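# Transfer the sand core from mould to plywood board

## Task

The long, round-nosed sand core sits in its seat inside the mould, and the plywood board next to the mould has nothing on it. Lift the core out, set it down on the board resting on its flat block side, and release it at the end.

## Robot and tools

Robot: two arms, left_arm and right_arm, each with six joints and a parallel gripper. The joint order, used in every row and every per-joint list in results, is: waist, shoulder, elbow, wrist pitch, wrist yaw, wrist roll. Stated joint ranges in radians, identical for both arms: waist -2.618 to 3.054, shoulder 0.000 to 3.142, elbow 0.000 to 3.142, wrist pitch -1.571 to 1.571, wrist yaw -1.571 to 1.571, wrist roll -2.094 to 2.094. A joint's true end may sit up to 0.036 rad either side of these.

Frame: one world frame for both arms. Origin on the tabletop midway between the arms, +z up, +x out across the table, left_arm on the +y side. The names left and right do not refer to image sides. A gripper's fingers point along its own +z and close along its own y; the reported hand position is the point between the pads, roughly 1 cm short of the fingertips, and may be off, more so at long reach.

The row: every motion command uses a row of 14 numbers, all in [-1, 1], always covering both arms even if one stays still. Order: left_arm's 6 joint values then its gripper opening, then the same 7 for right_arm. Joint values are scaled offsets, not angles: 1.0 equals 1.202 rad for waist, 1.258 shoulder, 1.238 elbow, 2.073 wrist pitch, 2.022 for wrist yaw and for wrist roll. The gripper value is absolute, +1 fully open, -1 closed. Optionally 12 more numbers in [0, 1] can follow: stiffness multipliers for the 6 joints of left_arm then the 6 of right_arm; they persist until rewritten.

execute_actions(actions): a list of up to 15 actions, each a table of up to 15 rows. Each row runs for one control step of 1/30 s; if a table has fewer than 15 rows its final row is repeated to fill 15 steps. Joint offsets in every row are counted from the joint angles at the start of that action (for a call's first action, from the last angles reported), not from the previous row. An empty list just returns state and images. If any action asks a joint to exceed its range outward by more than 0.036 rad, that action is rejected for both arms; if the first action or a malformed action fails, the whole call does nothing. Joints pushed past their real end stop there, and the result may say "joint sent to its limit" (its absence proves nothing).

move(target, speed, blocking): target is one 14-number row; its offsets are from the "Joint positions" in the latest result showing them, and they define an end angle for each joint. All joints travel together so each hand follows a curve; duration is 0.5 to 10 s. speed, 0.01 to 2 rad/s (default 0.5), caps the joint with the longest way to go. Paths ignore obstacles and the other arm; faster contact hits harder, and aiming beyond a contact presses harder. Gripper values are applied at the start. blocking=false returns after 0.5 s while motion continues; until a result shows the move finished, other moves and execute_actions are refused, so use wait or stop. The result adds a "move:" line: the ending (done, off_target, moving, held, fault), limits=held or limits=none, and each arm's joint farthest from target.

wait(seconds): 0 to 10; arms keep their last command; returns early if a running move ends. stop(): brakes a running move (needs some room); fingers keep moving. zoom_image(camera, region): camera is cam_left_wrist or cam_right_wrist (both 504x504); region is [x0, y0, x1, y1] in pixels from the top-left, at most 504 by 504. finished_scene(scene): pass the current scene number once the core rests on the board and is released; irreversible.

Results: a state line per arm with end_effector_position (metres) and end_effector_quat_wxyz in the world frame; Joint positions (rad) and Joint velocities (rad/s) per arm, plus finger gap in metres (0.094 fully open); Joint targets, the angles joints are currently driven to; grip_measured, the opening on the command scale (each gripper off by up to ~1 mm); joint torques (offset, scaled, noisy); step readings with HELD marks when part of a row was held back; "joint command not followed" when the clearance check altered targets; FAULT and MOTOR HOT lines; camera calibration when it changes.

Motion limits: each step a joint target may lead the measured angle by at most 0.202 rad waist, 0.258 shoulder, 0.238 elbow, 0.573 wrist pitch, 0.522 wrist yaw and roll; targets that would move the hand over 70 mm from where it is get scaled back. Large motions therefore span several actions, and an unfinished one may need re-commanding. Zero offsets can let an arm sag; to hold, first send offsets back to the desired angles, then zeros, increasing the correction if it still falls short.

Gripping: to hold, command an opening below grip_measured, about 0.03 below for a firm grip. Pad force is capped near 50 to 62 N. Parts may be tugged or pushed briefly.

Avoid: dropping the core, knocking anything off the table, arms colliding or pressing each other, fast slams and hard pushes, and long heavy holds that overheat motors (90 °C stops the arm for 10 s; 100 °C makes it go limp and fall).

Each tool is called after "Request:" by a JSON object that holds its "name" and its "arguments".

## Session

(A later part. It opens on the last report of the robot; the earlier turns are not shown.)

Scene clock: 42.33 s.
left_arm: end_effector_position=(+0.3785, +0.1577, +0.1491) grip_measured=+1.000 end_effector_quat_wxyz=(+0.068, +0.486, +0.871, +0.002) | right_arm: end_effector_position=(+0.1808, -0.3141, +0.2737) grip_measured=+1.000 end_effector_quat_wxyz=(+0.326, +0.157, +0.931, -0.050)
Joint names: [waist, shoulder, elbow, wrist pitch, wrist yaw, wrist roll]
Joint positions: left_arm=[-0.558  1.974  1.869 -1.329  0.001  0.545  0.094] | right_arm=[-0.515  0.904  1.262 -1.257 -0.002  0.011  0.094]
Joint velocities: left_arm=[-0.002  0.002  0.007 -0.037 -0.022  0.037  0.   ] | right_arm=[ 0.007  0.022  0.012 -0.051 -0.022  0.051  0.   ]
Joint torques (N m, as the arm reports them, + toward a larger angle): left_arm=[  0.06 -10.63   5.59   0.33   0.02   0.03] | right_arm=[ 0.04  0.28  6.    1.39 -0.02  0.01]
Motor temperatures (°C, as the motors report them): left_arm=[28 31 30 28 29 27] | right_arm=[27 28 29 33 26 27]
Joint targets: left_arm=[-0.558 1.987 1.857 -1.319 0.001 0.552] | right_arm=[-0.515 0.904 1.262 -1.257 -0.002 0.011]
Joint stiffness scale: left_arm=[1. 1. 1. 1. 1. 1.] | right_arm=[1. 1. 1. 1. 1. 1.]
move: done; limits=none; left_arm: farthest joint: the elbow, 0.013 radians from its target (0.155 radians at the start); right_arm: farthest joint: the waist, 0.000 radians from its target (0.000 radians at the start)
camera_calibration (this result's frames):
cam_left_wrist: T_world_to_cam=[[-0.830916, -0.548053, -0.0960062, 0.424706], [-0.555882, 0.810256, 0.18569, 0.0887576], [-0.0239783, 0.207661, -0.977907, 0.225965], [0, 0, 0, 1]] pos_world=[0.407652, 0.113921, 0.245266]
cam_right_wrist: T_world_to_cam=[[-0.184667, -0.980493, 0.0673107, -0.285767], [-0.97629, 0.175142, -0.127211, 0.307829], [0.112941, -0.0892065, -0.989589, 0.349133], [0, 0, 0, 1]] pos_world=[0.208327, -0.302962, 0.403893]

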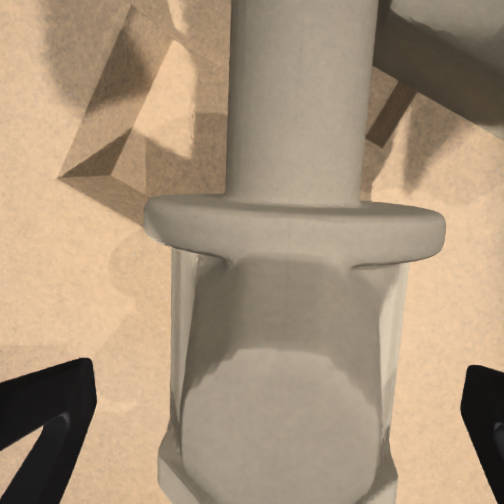

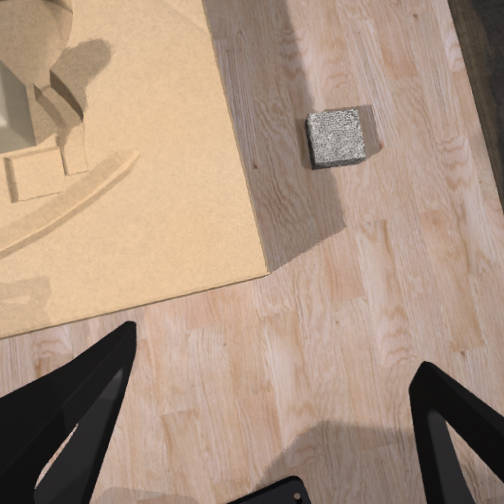

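Request:
{"name": "move", "arguments": {"target": [0,0.01,-0.06,0.033,0,0,1,0,0,0,0,0,0,1], "speed": 0.15}}

Request:
{"name": "move", "arguments": {"target": [0,0,0,0,0,0,0,0,0,0,0,0,0,1]}}

Request:
{"name": "move", "arguments": {"target": [0.05,-0.12,0.05,-0.07,0,0,0,0,0,0,0,0,0,1], "speed": 0.15}}

Scene clock: 44.83 s.
left_arm: end_effector_position=(+0.3796, +0.1571, +0.1339) grip_measured=+1.000 end_effector_quat_wxyz=(+0.067, +0.486, +0.871, +0.002) | right_arm: end_effector_position=(+0.1808, -0.3141, +0.2737) grip_measured=+1.000 end_effector_quat_wxyz=(+0.326, +0.157, +0.931, -0.050)
Joint names: [waist, shoulder, elbow, wrist pitch, wrist yaw, wrist roll]
Joint positions: left_arm=[-0.558  1.974  1.809 -1.271  0.001  0.545  0.094] | right_arm=[-0.515  0.904  1.262 -1.257 -0.002  0.011  0.094]
Joint velocities: left_arm=[ 0.007  0.002 -0.012  0.037  0.022 -0.022  0.   ] | right_arm=[ 0.002 -0.012 -0.007 -0.007  0.022  0.007  0.   ]
Joint torques (N m, as the arm reports them, + toward a larger angle): left_arm=[  0.01 -10.66   5.48   0.34   0.04  -0.03] | right_arm=[ 0.05  0.29  6.    1.39 -0.02  0.01]
Motor temperatures (°C, as the motors report them): left_arm=[28 31 30 27 29 27] | right_arm=[27 28 29 33 26 27]
Joint targets: left_arm=[-0.558 1.987 1.794 -1.261 0.001 0.545] | right_arm=[-0.515 0.904 1.262 -1.257 -0.002 0.011]
Joint stiffness scale: left_arm=[1. 1. 1. 1. 1. 1.] | right_arm=[1. 1. 1. 1. 1. 1.]
move: done; limits=none; left_arm: farthest joint: the elbow, 0.014 radians from its target (0.074 radians at the start); right_arm: farthest joint: the waist, 0.000 radians from its target (0.000 radians at the start)
camera_calibration (this result's frames):
cam_left_wrist: T_world_to_cam=[[-0.831045, -0.547987, -0.0952572, 0.423782], [-0.555628, 0.810127, 0.187007, 0.092366], [-0.0253072, 0.208339, -0.977729, 0.211645], [0, 0, 0, 1]] pos_world=[0.408859, 0.113305, 0.230027]
cam_right_wrist: T_world_to_cam=[[-0.184667, -0.980493, 0.0673107, -0.285767], [-0.97629, 0.175142, -0.127211, 0.307829], [0.112941, -0.0892065, -0.989589, 0.349133], [0, 0, 0, 1]] pos_world=[0.208327, -0.302962, 0.403893]

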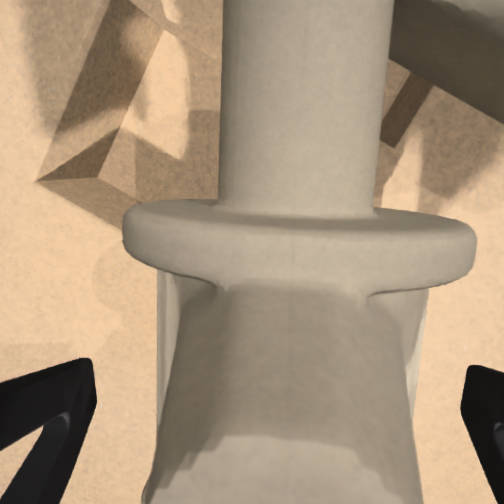

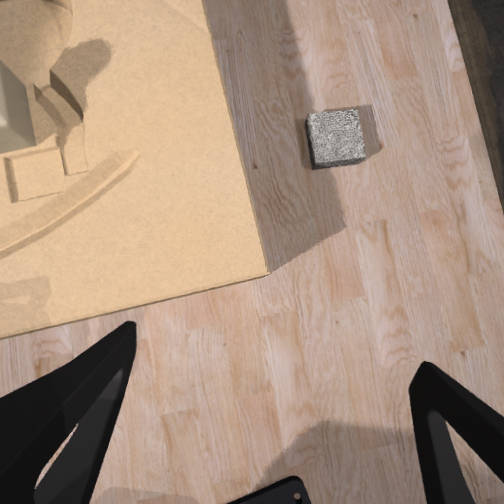

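Scene clock: 45.33 s.
left_arm: end_effector_position=(+0.3781, +0.1569, +0.1337) grip_measured=+0.321 end_effector_quat_wxyz=(+0.065, +0.487, +0.871, -0.000) | right_arm: end_effector_position=(+0.1808, -0.3141, +0.2737) grip_measured=+1.000 end_effector_quat_wxyz=(+0.326, +0.157, +0.931, -0.050)
Joint names: [waist, shoulder, elbow, wrist pitch, wrist yaw, wrist roll]
Joint positions: left_arm=[-0.558  1.974  1.809 -1.276  0.005  0.546  0.062] | right_arm=[-0.515  0.904  1.262 -1.257 -0.002  0.011  0.094]
Joint velocities: left_arm=[-0.022  0.002 -0.017 -0.022 -0.066  0.022  0.001] | right_arm=[-0.002 -0.007 -0.002 -0.051  0.037 -0.051  0.   ]
Joint torques (N m, as the arm reports them, + toward a larger angle): left_arm=[  0.11 -11.74   6.46   0.26   0.02  -0.07] | right_arm=[ 0.07  0.28  5.97  1.39 -0.01  0.  ]
Motor temperatures (°C, as the motors report them): left_arm=[28 31 30 27 29 27] | right_arm=[27 28 29 33 26 27]
Joint targets: left_arm=[-0.557 1.974 1.809 -1.271 0.001 0.545] | right_arm=[-0.515 0.904 1.262 -1.257 -0.002 0.011]
Joint stiffness scale: left_arm=[1. 1. 1. 1. 1. 1.] | right_arm=[1. 1. 1. 1. 1. 1.]
move: done; limits=none; left_arm: farthest joint: the wrist pitch, 0.005 radians from its target (0.000 radians at the start); right_arm: farthest joint: the waist, 0.000 radians from its target (0.000 radians at the start)
camera_calibration (this result's frames):
cam_left_wrist: T_world_to_cam=[[-0.832548, -0.546707, -0.0893047, 0.421956], [-0.55308, 0.811319, 0.189376, 0.0902966], [-0.0310784, 0.207057, -0.977835, 0.213901], [0, 0, 0, 1]] pos_world=[0.407887, 0.113137, 0.229742]
cam_right_wrist: T_world_to_cam=[[-0.184667, -0.980493, 0.0673107, -0.285767], [-0.97629, 0.175142, -0.127211, 0.307829], [0.112941, -0.0892065, -0.989589, 0.349133], [0, 0, 0, 1]] pos_world=[0.208327, -0.302962, 0.403893]

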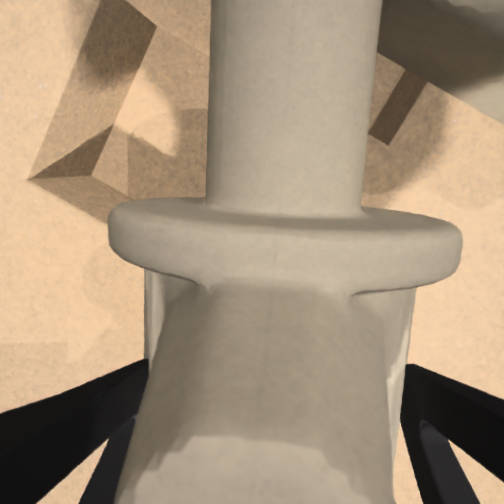

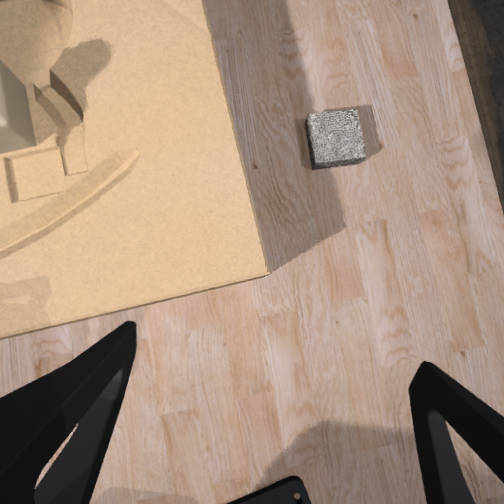

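Scene clock: 46.90 s.
left_arm: end_effector_position=(+0.3532, +0.1908, +0.1726) grip_measured=+0.321 end_effector_quat_wxyz=(+0.049, +0.466, +0.884, +0.003) | right_arm: end_effector_position=(+0.1808, -0.3141, +0.2737) grip_measured=+1.000 end_effector_quat_wxyz=(+0.326, +0.157, +0.931, -0.050)
Joint names: [waist, shoulder, elbow, wrist pitch, wrist yaw, wrist roll]
Joint positions: left_arm=[-0.509  1.872  1.828 -1.428 -0.     0.546  0.062] | right_arm=[-0.515  0.904  1.262 -1.257 -0.002  0.011  0.094]
Joint velocities: left_arm=[ 0.007 -0.002  0.002  0.007  0.066 -0.037 -0.   ] | right_arm=[ 0.002  0.002 -0.012 -0.037  0.022 -0.022  0.   ]
Joint torques (N m, as the arm reports them, + toward a larger angle): left_arm=[  1.03 -14.45   9.66   0.2    0.09  -0.03] | right_arm=[ 0.03  0.28  5.99  1.39 -0.01  0.01]
Motor temperatures (°C, as the motors report them): left_arm=[28 31 30 27 29 27] | right_arm=[27 28 29 33 26 27]
Joint targets: left_arm=[-0.498 1.823 1.870 -1.421 0.005 0.546] | right_arm=[-0.515 0.904 1.262 -1.257 -0.002 0.011]
Joint stiffness scale: left_arm=[1. 1. 1. 1. 1. 1.] | right_arm=[1. 1. 1. 1. 1. 1.]
move: off_target (left_arm); limits=none; left_arm: farthest joint: the shoulder, 0.049 radians from its target (0.151 radians at the start); right_arm: farthest joint: the waist, 0.000 radians from its target (0.000 radians at the start)
camera_calibration (this result's frames):
cam_left_wrist: T_world_to_cam=[[-0.806732, -0.585705, -0.0783174, 0.419742], [-0.587134, 0.77952, 0.218227, 0.054762], [-0.0667666, 0.222033, -0.97275, 0.252946], [0, 0, 0, 1]] pos_world=[0.38766, 0.146994, 0.266976]
cam_right_wrist: T_world_to_cam=[[-0.184667, -0.980493, 0.0673107, -0.285767], [-0.97629, 0.175142, -0.127211, 0.307829], [0.112941, -0.0892065, -0.989589, 0.349133], [0, 0, 0, 1]] pos_world=[0.208327, -0.302962, 0.403893]

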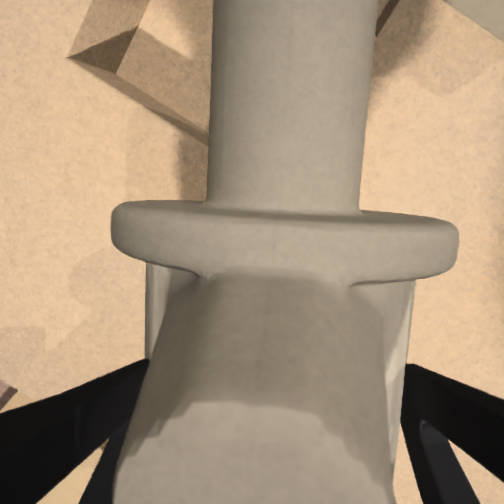

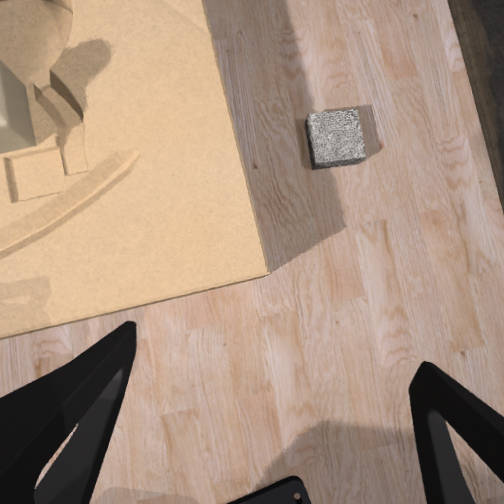

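Request:
{"name": "move", "arguments": {"target": [0.7,-0.2,-0.17,0.02,0,0,0,0,0,0,0,0,0,1], "speed": 0.4}}

Request:
{"name": "move", "arguments": {"target": [0,-0.12,-0.47,0.245,0,0,0,0,0,0,0,0,0,1], "speed": 0.3}}

Scene clock: 50.73 s.
left_arm: end_effector_position=(+0.3038, +0.4721, +0.1785) grip_measured=+0.321 end_effector_quat_wxyz=(+0.036, +0.066, +0.997, +0.025) | right_arm: end_effector_position=(+0.1808, -0.3141, +0.2737) grip_measured=+1.000 end_effector_quat_wxyz=(+0.326, +0.157, +0.931, -0.050)
Joint names: [waist, shoulder, elbow, wrist pitch, wrist yaw, wrist roll]
Joint positions: left_arm=[ 0.329  1.671  1.609 -1.421 -0.011  0.546  0.062] | right_arm=[-0.515  0.904  1.262 -1.257 -0.002  0.011  0.094]
Joint velocities: left_arm=[-0.012  0.002 -0.002 -0.037 -0.007  0.007  0.   ] | right_arm=[-0.017  0.002  0.002  0.007  0.051  0.066  0.   ]
Joint torques (N m, as the arm reports them, + toward a larger angle): left_arm=[  0.26 -12.4    6.97   0.5    0.14  -0.02] | right_arm=[ 0.04  0.28  5.99  1.39 -0.02  0.  ]
Motor temperatures (°C, as the motors report them): left_arm=[28 32 30 27 29 27] | right_arm=[27 28 29 33 26 27]
Joint targets: left_arm=[0.332 1.621 1.618 -1.387 -0.000 0.546] | right_arm=[-0.515 0.904 1.262 -1.257 -0.002 0.011]
Joint stiffness scale: left_arm=[1. 1. 1. 1. 1. 1.] | right_arm=[1. 1. 1. 1. 1. 1.]
move: off_target (left_arm); limits=none; left_arm: farthest joint: the shoulder, 0.051 radians from its target (0.252 radians at the start); right_arm: farthest joint: the waist, 0.000 radians from its target (0.000 radians at the start)
camera_calibration (this result's frames):
cam_left_wrist: T_world_to_cam=[[-0.104686, -0.991045, -0.082895, 0.523933], [-0.969013, 0.0828961, 0.232684, 0.247561], [-0.223728, 0.104685, -0.969013, 0.29536], [0, 0, 0, 1]] pos_world=[0.360819, 0.467799, 0.272036]
cam_right_wrist: T_world_to_cam=[[-0.184667, -0.980493, 0.0673107, -0.285767], [-0.97629, 0.175142, -0.127211, 0.307829], [0.112941, -0.0892065, -0.989589, 0.349133], [0, 0, 0, 1]] pos_world=[0.208327, -0.302962, 0.403893]

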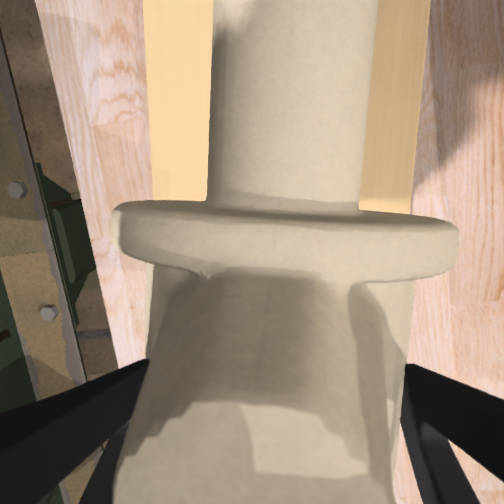

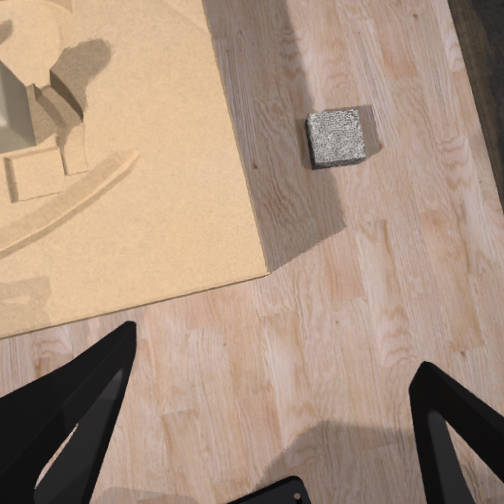

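Scene clock: 53.00 s.
left_arm: end_effector_position=(+0.2671, +0.4564, +0.0634) grip_measured=+0.321 end_effector_quat_wxyz=(+0.030, +0.066, +0.997, +0.024) | right_arm: end_effector_position=(+0.1808, -0.3141, +0.2737) grip_measured=+1.000 end_effector_quat_wxyz=(+0.326, +0.157, +0.931, -0.050)
Joint names: [waist, shoulder, elbow, wrist pitch, wrist yaw, wrist roll]
Joint positions: left_arm=[ 0.329  1.555  1.028 -0.968 -0.014  0.546  0.062] | right_arm=[-0.515  0.904  1.262 -1.257 -0.002  0.011  0.094]
Joint velocities: left_arm=[-0.022 -0.022 -0.002 -0.007  0.051 -0.007  0.001] | right_arm=[ 0.002 -0.017  0.012 -0.037  0.007 -0.007  0.   ]
Joint torques (N m, as the arm reports them, + toward a larger angle): left_arm=[ 0.01 -9.77  6.32  0.67  0.05 -0.05] | right_arm=[ 0.05  0.29  5.99  1.39 -0.02  0.  ]
Motor temperatures (°C, as the motors report them): left_arm=[28 32 30 27 29 27] | right_arm=[27 28 29 33 26 27]
Joint targets: left_arm=[0.329 1.520 1.027 -0.913 -0.011 0.546] | right_arm=[-0.515 0.904 1.262 -1.257 -0.002 0.011]
Joint stiffness scale: left_arm=[1. 1. 1. 1. 1. 1.] | right_arm=[1. 1. 1. 1. 1. 1.]
move: off_target (left_arm); limits=none; left_arm: farthest joint: the wrist pitch, 0.055 radians from its target (0.508 radians at the start); right_arm: farthest joint: the waist, 0.000 radians from its target (0.000 radians at the start)
camera_calibration (this result's frames):
cam_left_wrist: T_world_to_cam=[[-0.105479, -0.991292, -0.0788261, 0.495054], [-0.966145, 0.0833885, 0.244151, 0.238331], [-0.235451, 0.10191, -0.966528, 0.181485], [0, 0, 0, 1]] pos_world=[0.325211, 0.452374, 0.156245]
cam_right_wrist: T_world_to_cam=[[-0.184667, -0.980493, 0.0673107, -0.285767], [-0.97629, 0.175142, -0.127211, 0.307829], [0.112941, -0.0892065, -0.989589, 0.349133], [0, 0, 0, 1]] pos_world=[0.208327, -0.302962, 0.403893]

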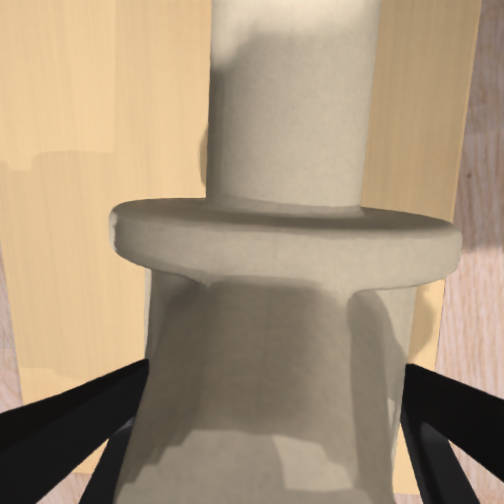

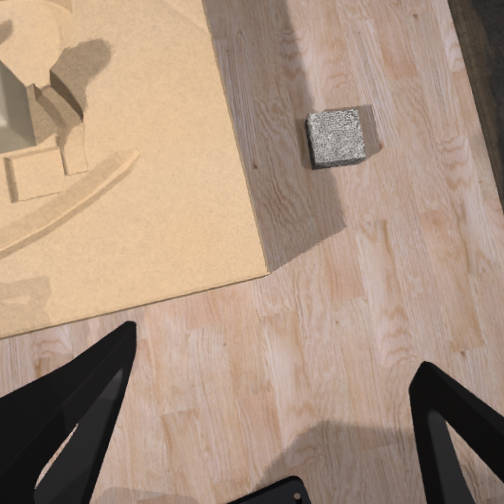

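Front seems to touch already.

Request:
{"name": "move", "arguments": {"target": [0,0,-0.06,0.085,0,0,0,0,0,0,0,0,0,1], "speed": 0.15}}

Request:
{"name": "move", "arguments": {"target": [0,0,0,0,0,0,1,0,0,0,0,0,0,1]}}

Request:
{"name": "move", "arguments": {"target": [0,-0.06,0.4,-0.27,0,0,1,0,0,0,0,0,0,1]}}

Scene clock: 56.07 s.
left_arm: end_effector_position=(+0.2639, +0.4560, +0.0593) grip_measured=+0.321 end_effector_quat_wxyz=(+0.035, +0.065, +0.997, +0.029) | right_arm: end_effector_position=(+0.1808, -0.3141, +0.2737) grip_measured=+1.000 end_effector_quat_wxyz=(+0.326, +0.157, +0.931, -0.050)
Joint names: [waist, shoulder, elbow, wrist pitch, wrist yaw, wrist roll]
Joint positions: left_arm=[ 0.329  1.535  0.99  -0.936 -0.019  0.546  0.062] | right_arm=[-0.515  0.904  1.262 -1.257 -0.002  0.011  0.094]
Joint velocities: left_arm=[-0.017 -0.002 -0.007 -0.037 -0.022  0.007 -0.   ] | right_arm=[ 0.002  0.012  0.012 -0.037  0.051 -0.022  0.   ]
Joint torques (N m, as the arm reports them, + toward a larger angle): left_arm=[-0.02 -5.    3.4   1.61  0.09 -0.03] | right_arm=[ 0.05  0.27  5.99  1.39 -0.02  0.  ]
Motor temperatures (°C, as the motors report them): left_arm=[28 32 30 27 29 27] | right_arm=[27 28 29 34 26 27]
Joint targets: left_arm=[0.329 1.555 0.953 -0.791 -0.014 0.546] | right_arm=[-0.515 0.904 1.262 -1.257 -0.002 0.011]
Joint stiffness scale: left_arm=[1. 1. 1. 1. 1. 1.] | right_arm=[1. 1. 1. 1. 1. 1.]
move: off_target (left_arm); limits=none; left_arm: farthest joint: the wrist pitch, 0.145 radians from its target (0.176 radians at the start); right_arm: farthest joint: the waist, 0.000 radians from its target (0.000 radians at the start)
camera_calibration (this result's frames):
cam_left_wrist: T_world_to_cam=[[-0.104161, -0.99046, -0.090223, 0.493956], [-0.96868, 0.0804723, 0.234911, 0.23877], [-0.22541, 0.111866, -0.96782, 0.169711], [0, 0, 0, 1]] pos_world=[0.320997, 0.451045, 0.152726]
cam_right_wrist: T_world_to_cam=[[-0.184667, -0.980493, 0.0673107, -0.285767], [-0.97629, 0.175142, -0.127211, 0.307829], [0.112941, -0.0892065, -0.989589, 0.349133], [0, 0, 0, 1]] pos_world=[0.208327, -0.302962, 0.403893]

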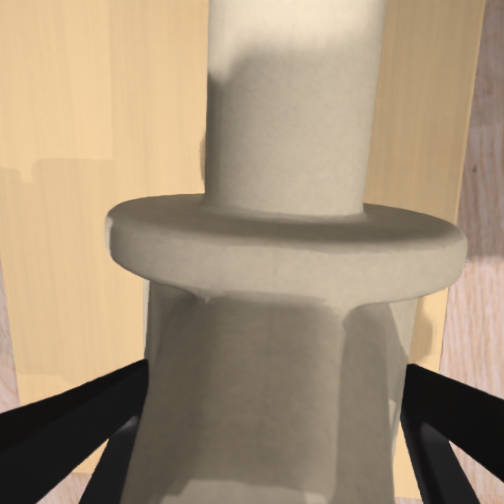

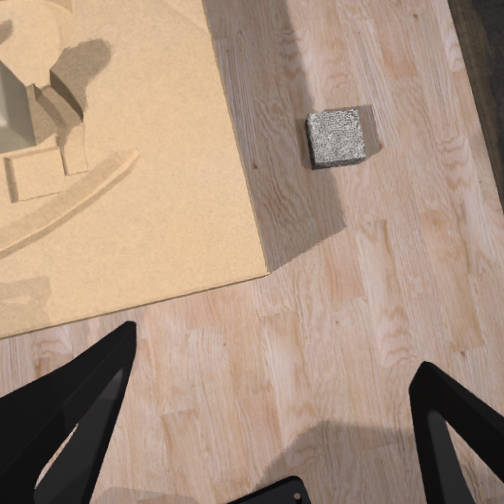

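Scene clock: 56.57 s.
left_arm: end_effector_position=(+0.2638, +0.4559, +0.0597) grip_measured=+1.000 end_effector_quat_wxyz=(+0.036, +0.065, +0.997, +0.029) | right_arm: end_effector_position=(+0.1808, -0.3141, +0.2737) grip_measured=+1.000 end_effector_quat_wxyz=(+0.326, +0.157, +0.931, -0.050)
Joint names: [waist, shoulder, elbow, wrist pitch, wrist yaw, wrist roll]
Joint positions: left_arm=[ 0.329  1.534  0.99  -0.937 -0.019  0.546  0.094] | right_arm=[-0.515  0.904  1.262 -1.257 -0.002  0.011  0.094]
Joint velocities: left_arm=[ 0.007  0.017 -0.012  0.022  0.022 -0.081  0.   ] | right_arm=[-0.012 -0.012  0.002 -0.051 -0.022 -0.022  0.   ]
Joint torques (N m, as the arm reports them, + toward a larger angle): left_arm=[ 0.13 -6.56  6.29  0.16  0.02 -0.05] | right_arm=[ 0.07  0.28  5.99  1.39 -0.02  0.  ]
Motor temperatures (°C, as the motors report them): left_arm=[28 32 30 27 29 27] | right_arm=[27 28 29 34 26 27]
Joint targets: left_arm=[0.329 1.535 0.990 -0.936 -0.019 0.546] | right_arm=[-0.515 0.904 1.262 -1.257 -0.002 0.011]
Joint stiffness scale: left_arm=[1. 1. 1. 1. 1. 1.] | right_arm=[1. 1. 1. 1. 1. 1.]
move: done; limits=none; left_arm: farthest joint: the shoulder, 0.001 radians from its target (0.000 radians at the start); right_arm: farthest joint: the waist, 0.000 radians from its target (0.000 radians at the start)
camera_calibration (this result's frames):
cam_left_wrist: T_world_to_cam=[[-0.104098, -0.990432, -0.0905997, 0.493934], [-0.968844, 0.0804003, 0.234259, 0.238714], [-0.224734, 0.112163, -0.967943, 0.169746], [0, 0, 0, 1]] pos_world=[0.320842, 0.450976, 0.153134]
cam_right_wrist: T_world_to_cam=[[-0.184667, -0.980493, 0.0673107, -0.285767], [-0.97629, 0.175142, -0.127211, 0.307829], [0.112941, -0.0892065, -0.989589, 0.349133], [0, 0, 0, 1]] pos_world=[0.208327, -0.302962, 0.403893]

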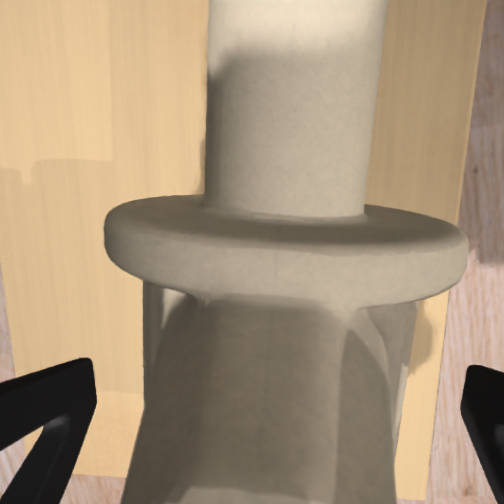

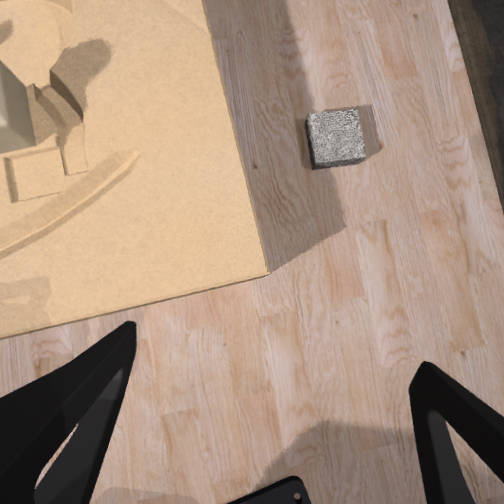

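Scene clock: 58.43 s.
left_arm: end_effector_position=(+0.2532, +0.4513, +0.1925) grip_measured=+1.000 end_effector_quat_wxyz=(+0.035, +0.065, +0.997, +0.029) | right_arm: end_effector_position=(+0.1808, -0.3141, +0.2737) grip_measured=+1.000 end_effector_quat_wxyz=(+0.326, +0.157, +0.931, -0.050)
Joint names: [waist, shoulder, elbow, wrist pitch, wrist yaw, wrist roll]
Joint positions: left_arm=[ 0.329  1.475  1.469 -1.477 -0.019  0.546  0.094] | right_arm=[-0.515  0.904  1.262 -1.257 -0.002  0.011  0.094]
Joint velocities: left_arm=[-0.007  0.007 -0.012 -0.007 -0.051  0.022  0.   ] | right_arm=[ 0.007  0.002  0.012  0.007  0.007 -0.051  0.   ]
Joint torques (N m, as the arm reports them, + toward a larger angle): left_arm=[ 0.12 -7.29  7.57 -0.03  0.02 -0.03] | right_arm=[ 0.04  0.28  6.02  1.39 -0.02  0.01]
Motor temperatures (°C, as the motors report them): left_arm=[28 32 30 27 29 27] | right_arm=[27 28 29 34 26 27]
Joint targets: left_arm=[0.329 1.458 1.485 -1.497 -0.019 0.546] | right_arm=[-0.515 0.904 1.262 -1.257 -0.002 0.011]
Joint stiffness scale: left_arm=[1. 1. 1. 1. 1. 1.] | right_arm=[1. 1. 1. 1. 1. 1.]
move: done; limits=none; left_arm: farthest joint: the wrist pitch, 0.020 radians from its target (0.560 radians at the start); right_arm: farthest joint: the waist, 0.000 radians from its target (0.000 radians at the start)
camera_calibration (this result's frames):
cam_left_wrist: T_world_to_cam=[[-0.104287, -0.990515, -0.0894693, 0.50015], [-0.968351, 0.0806169, 0.236215, 0.197176], [-0.226762, 0.111272, -0.967573, 0.29727], [0, 0, 0, 1]] pos_world=[0.310504, 0.446433, 0.285802]
cam_right_wrist: T_world_to_cam=[[-0.184667, -0.980493, 0.0673107, -0.285767], [-0.97629, 0.175142, -0.127211, 0.307829], [0.112941, -0.0892065, -0.989589, 0.349133], [0, 0, 0, 1]] pos_world=[0.208327, -0.302962, 0.403893]

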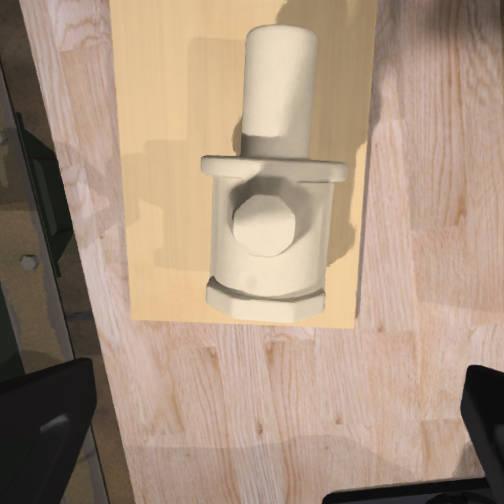

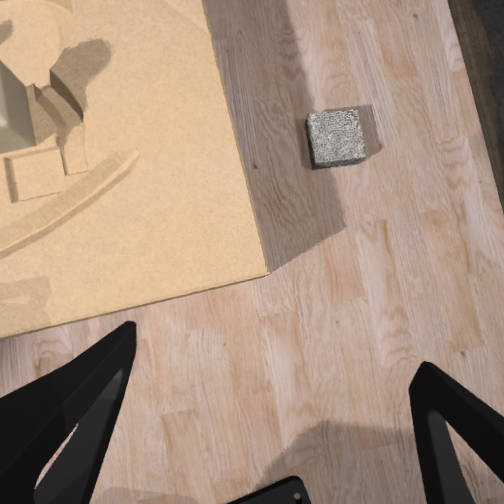

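Request:
{"name": "finished_scene", "arguments": {"scene": 1}}

The scene is finished: the task was done.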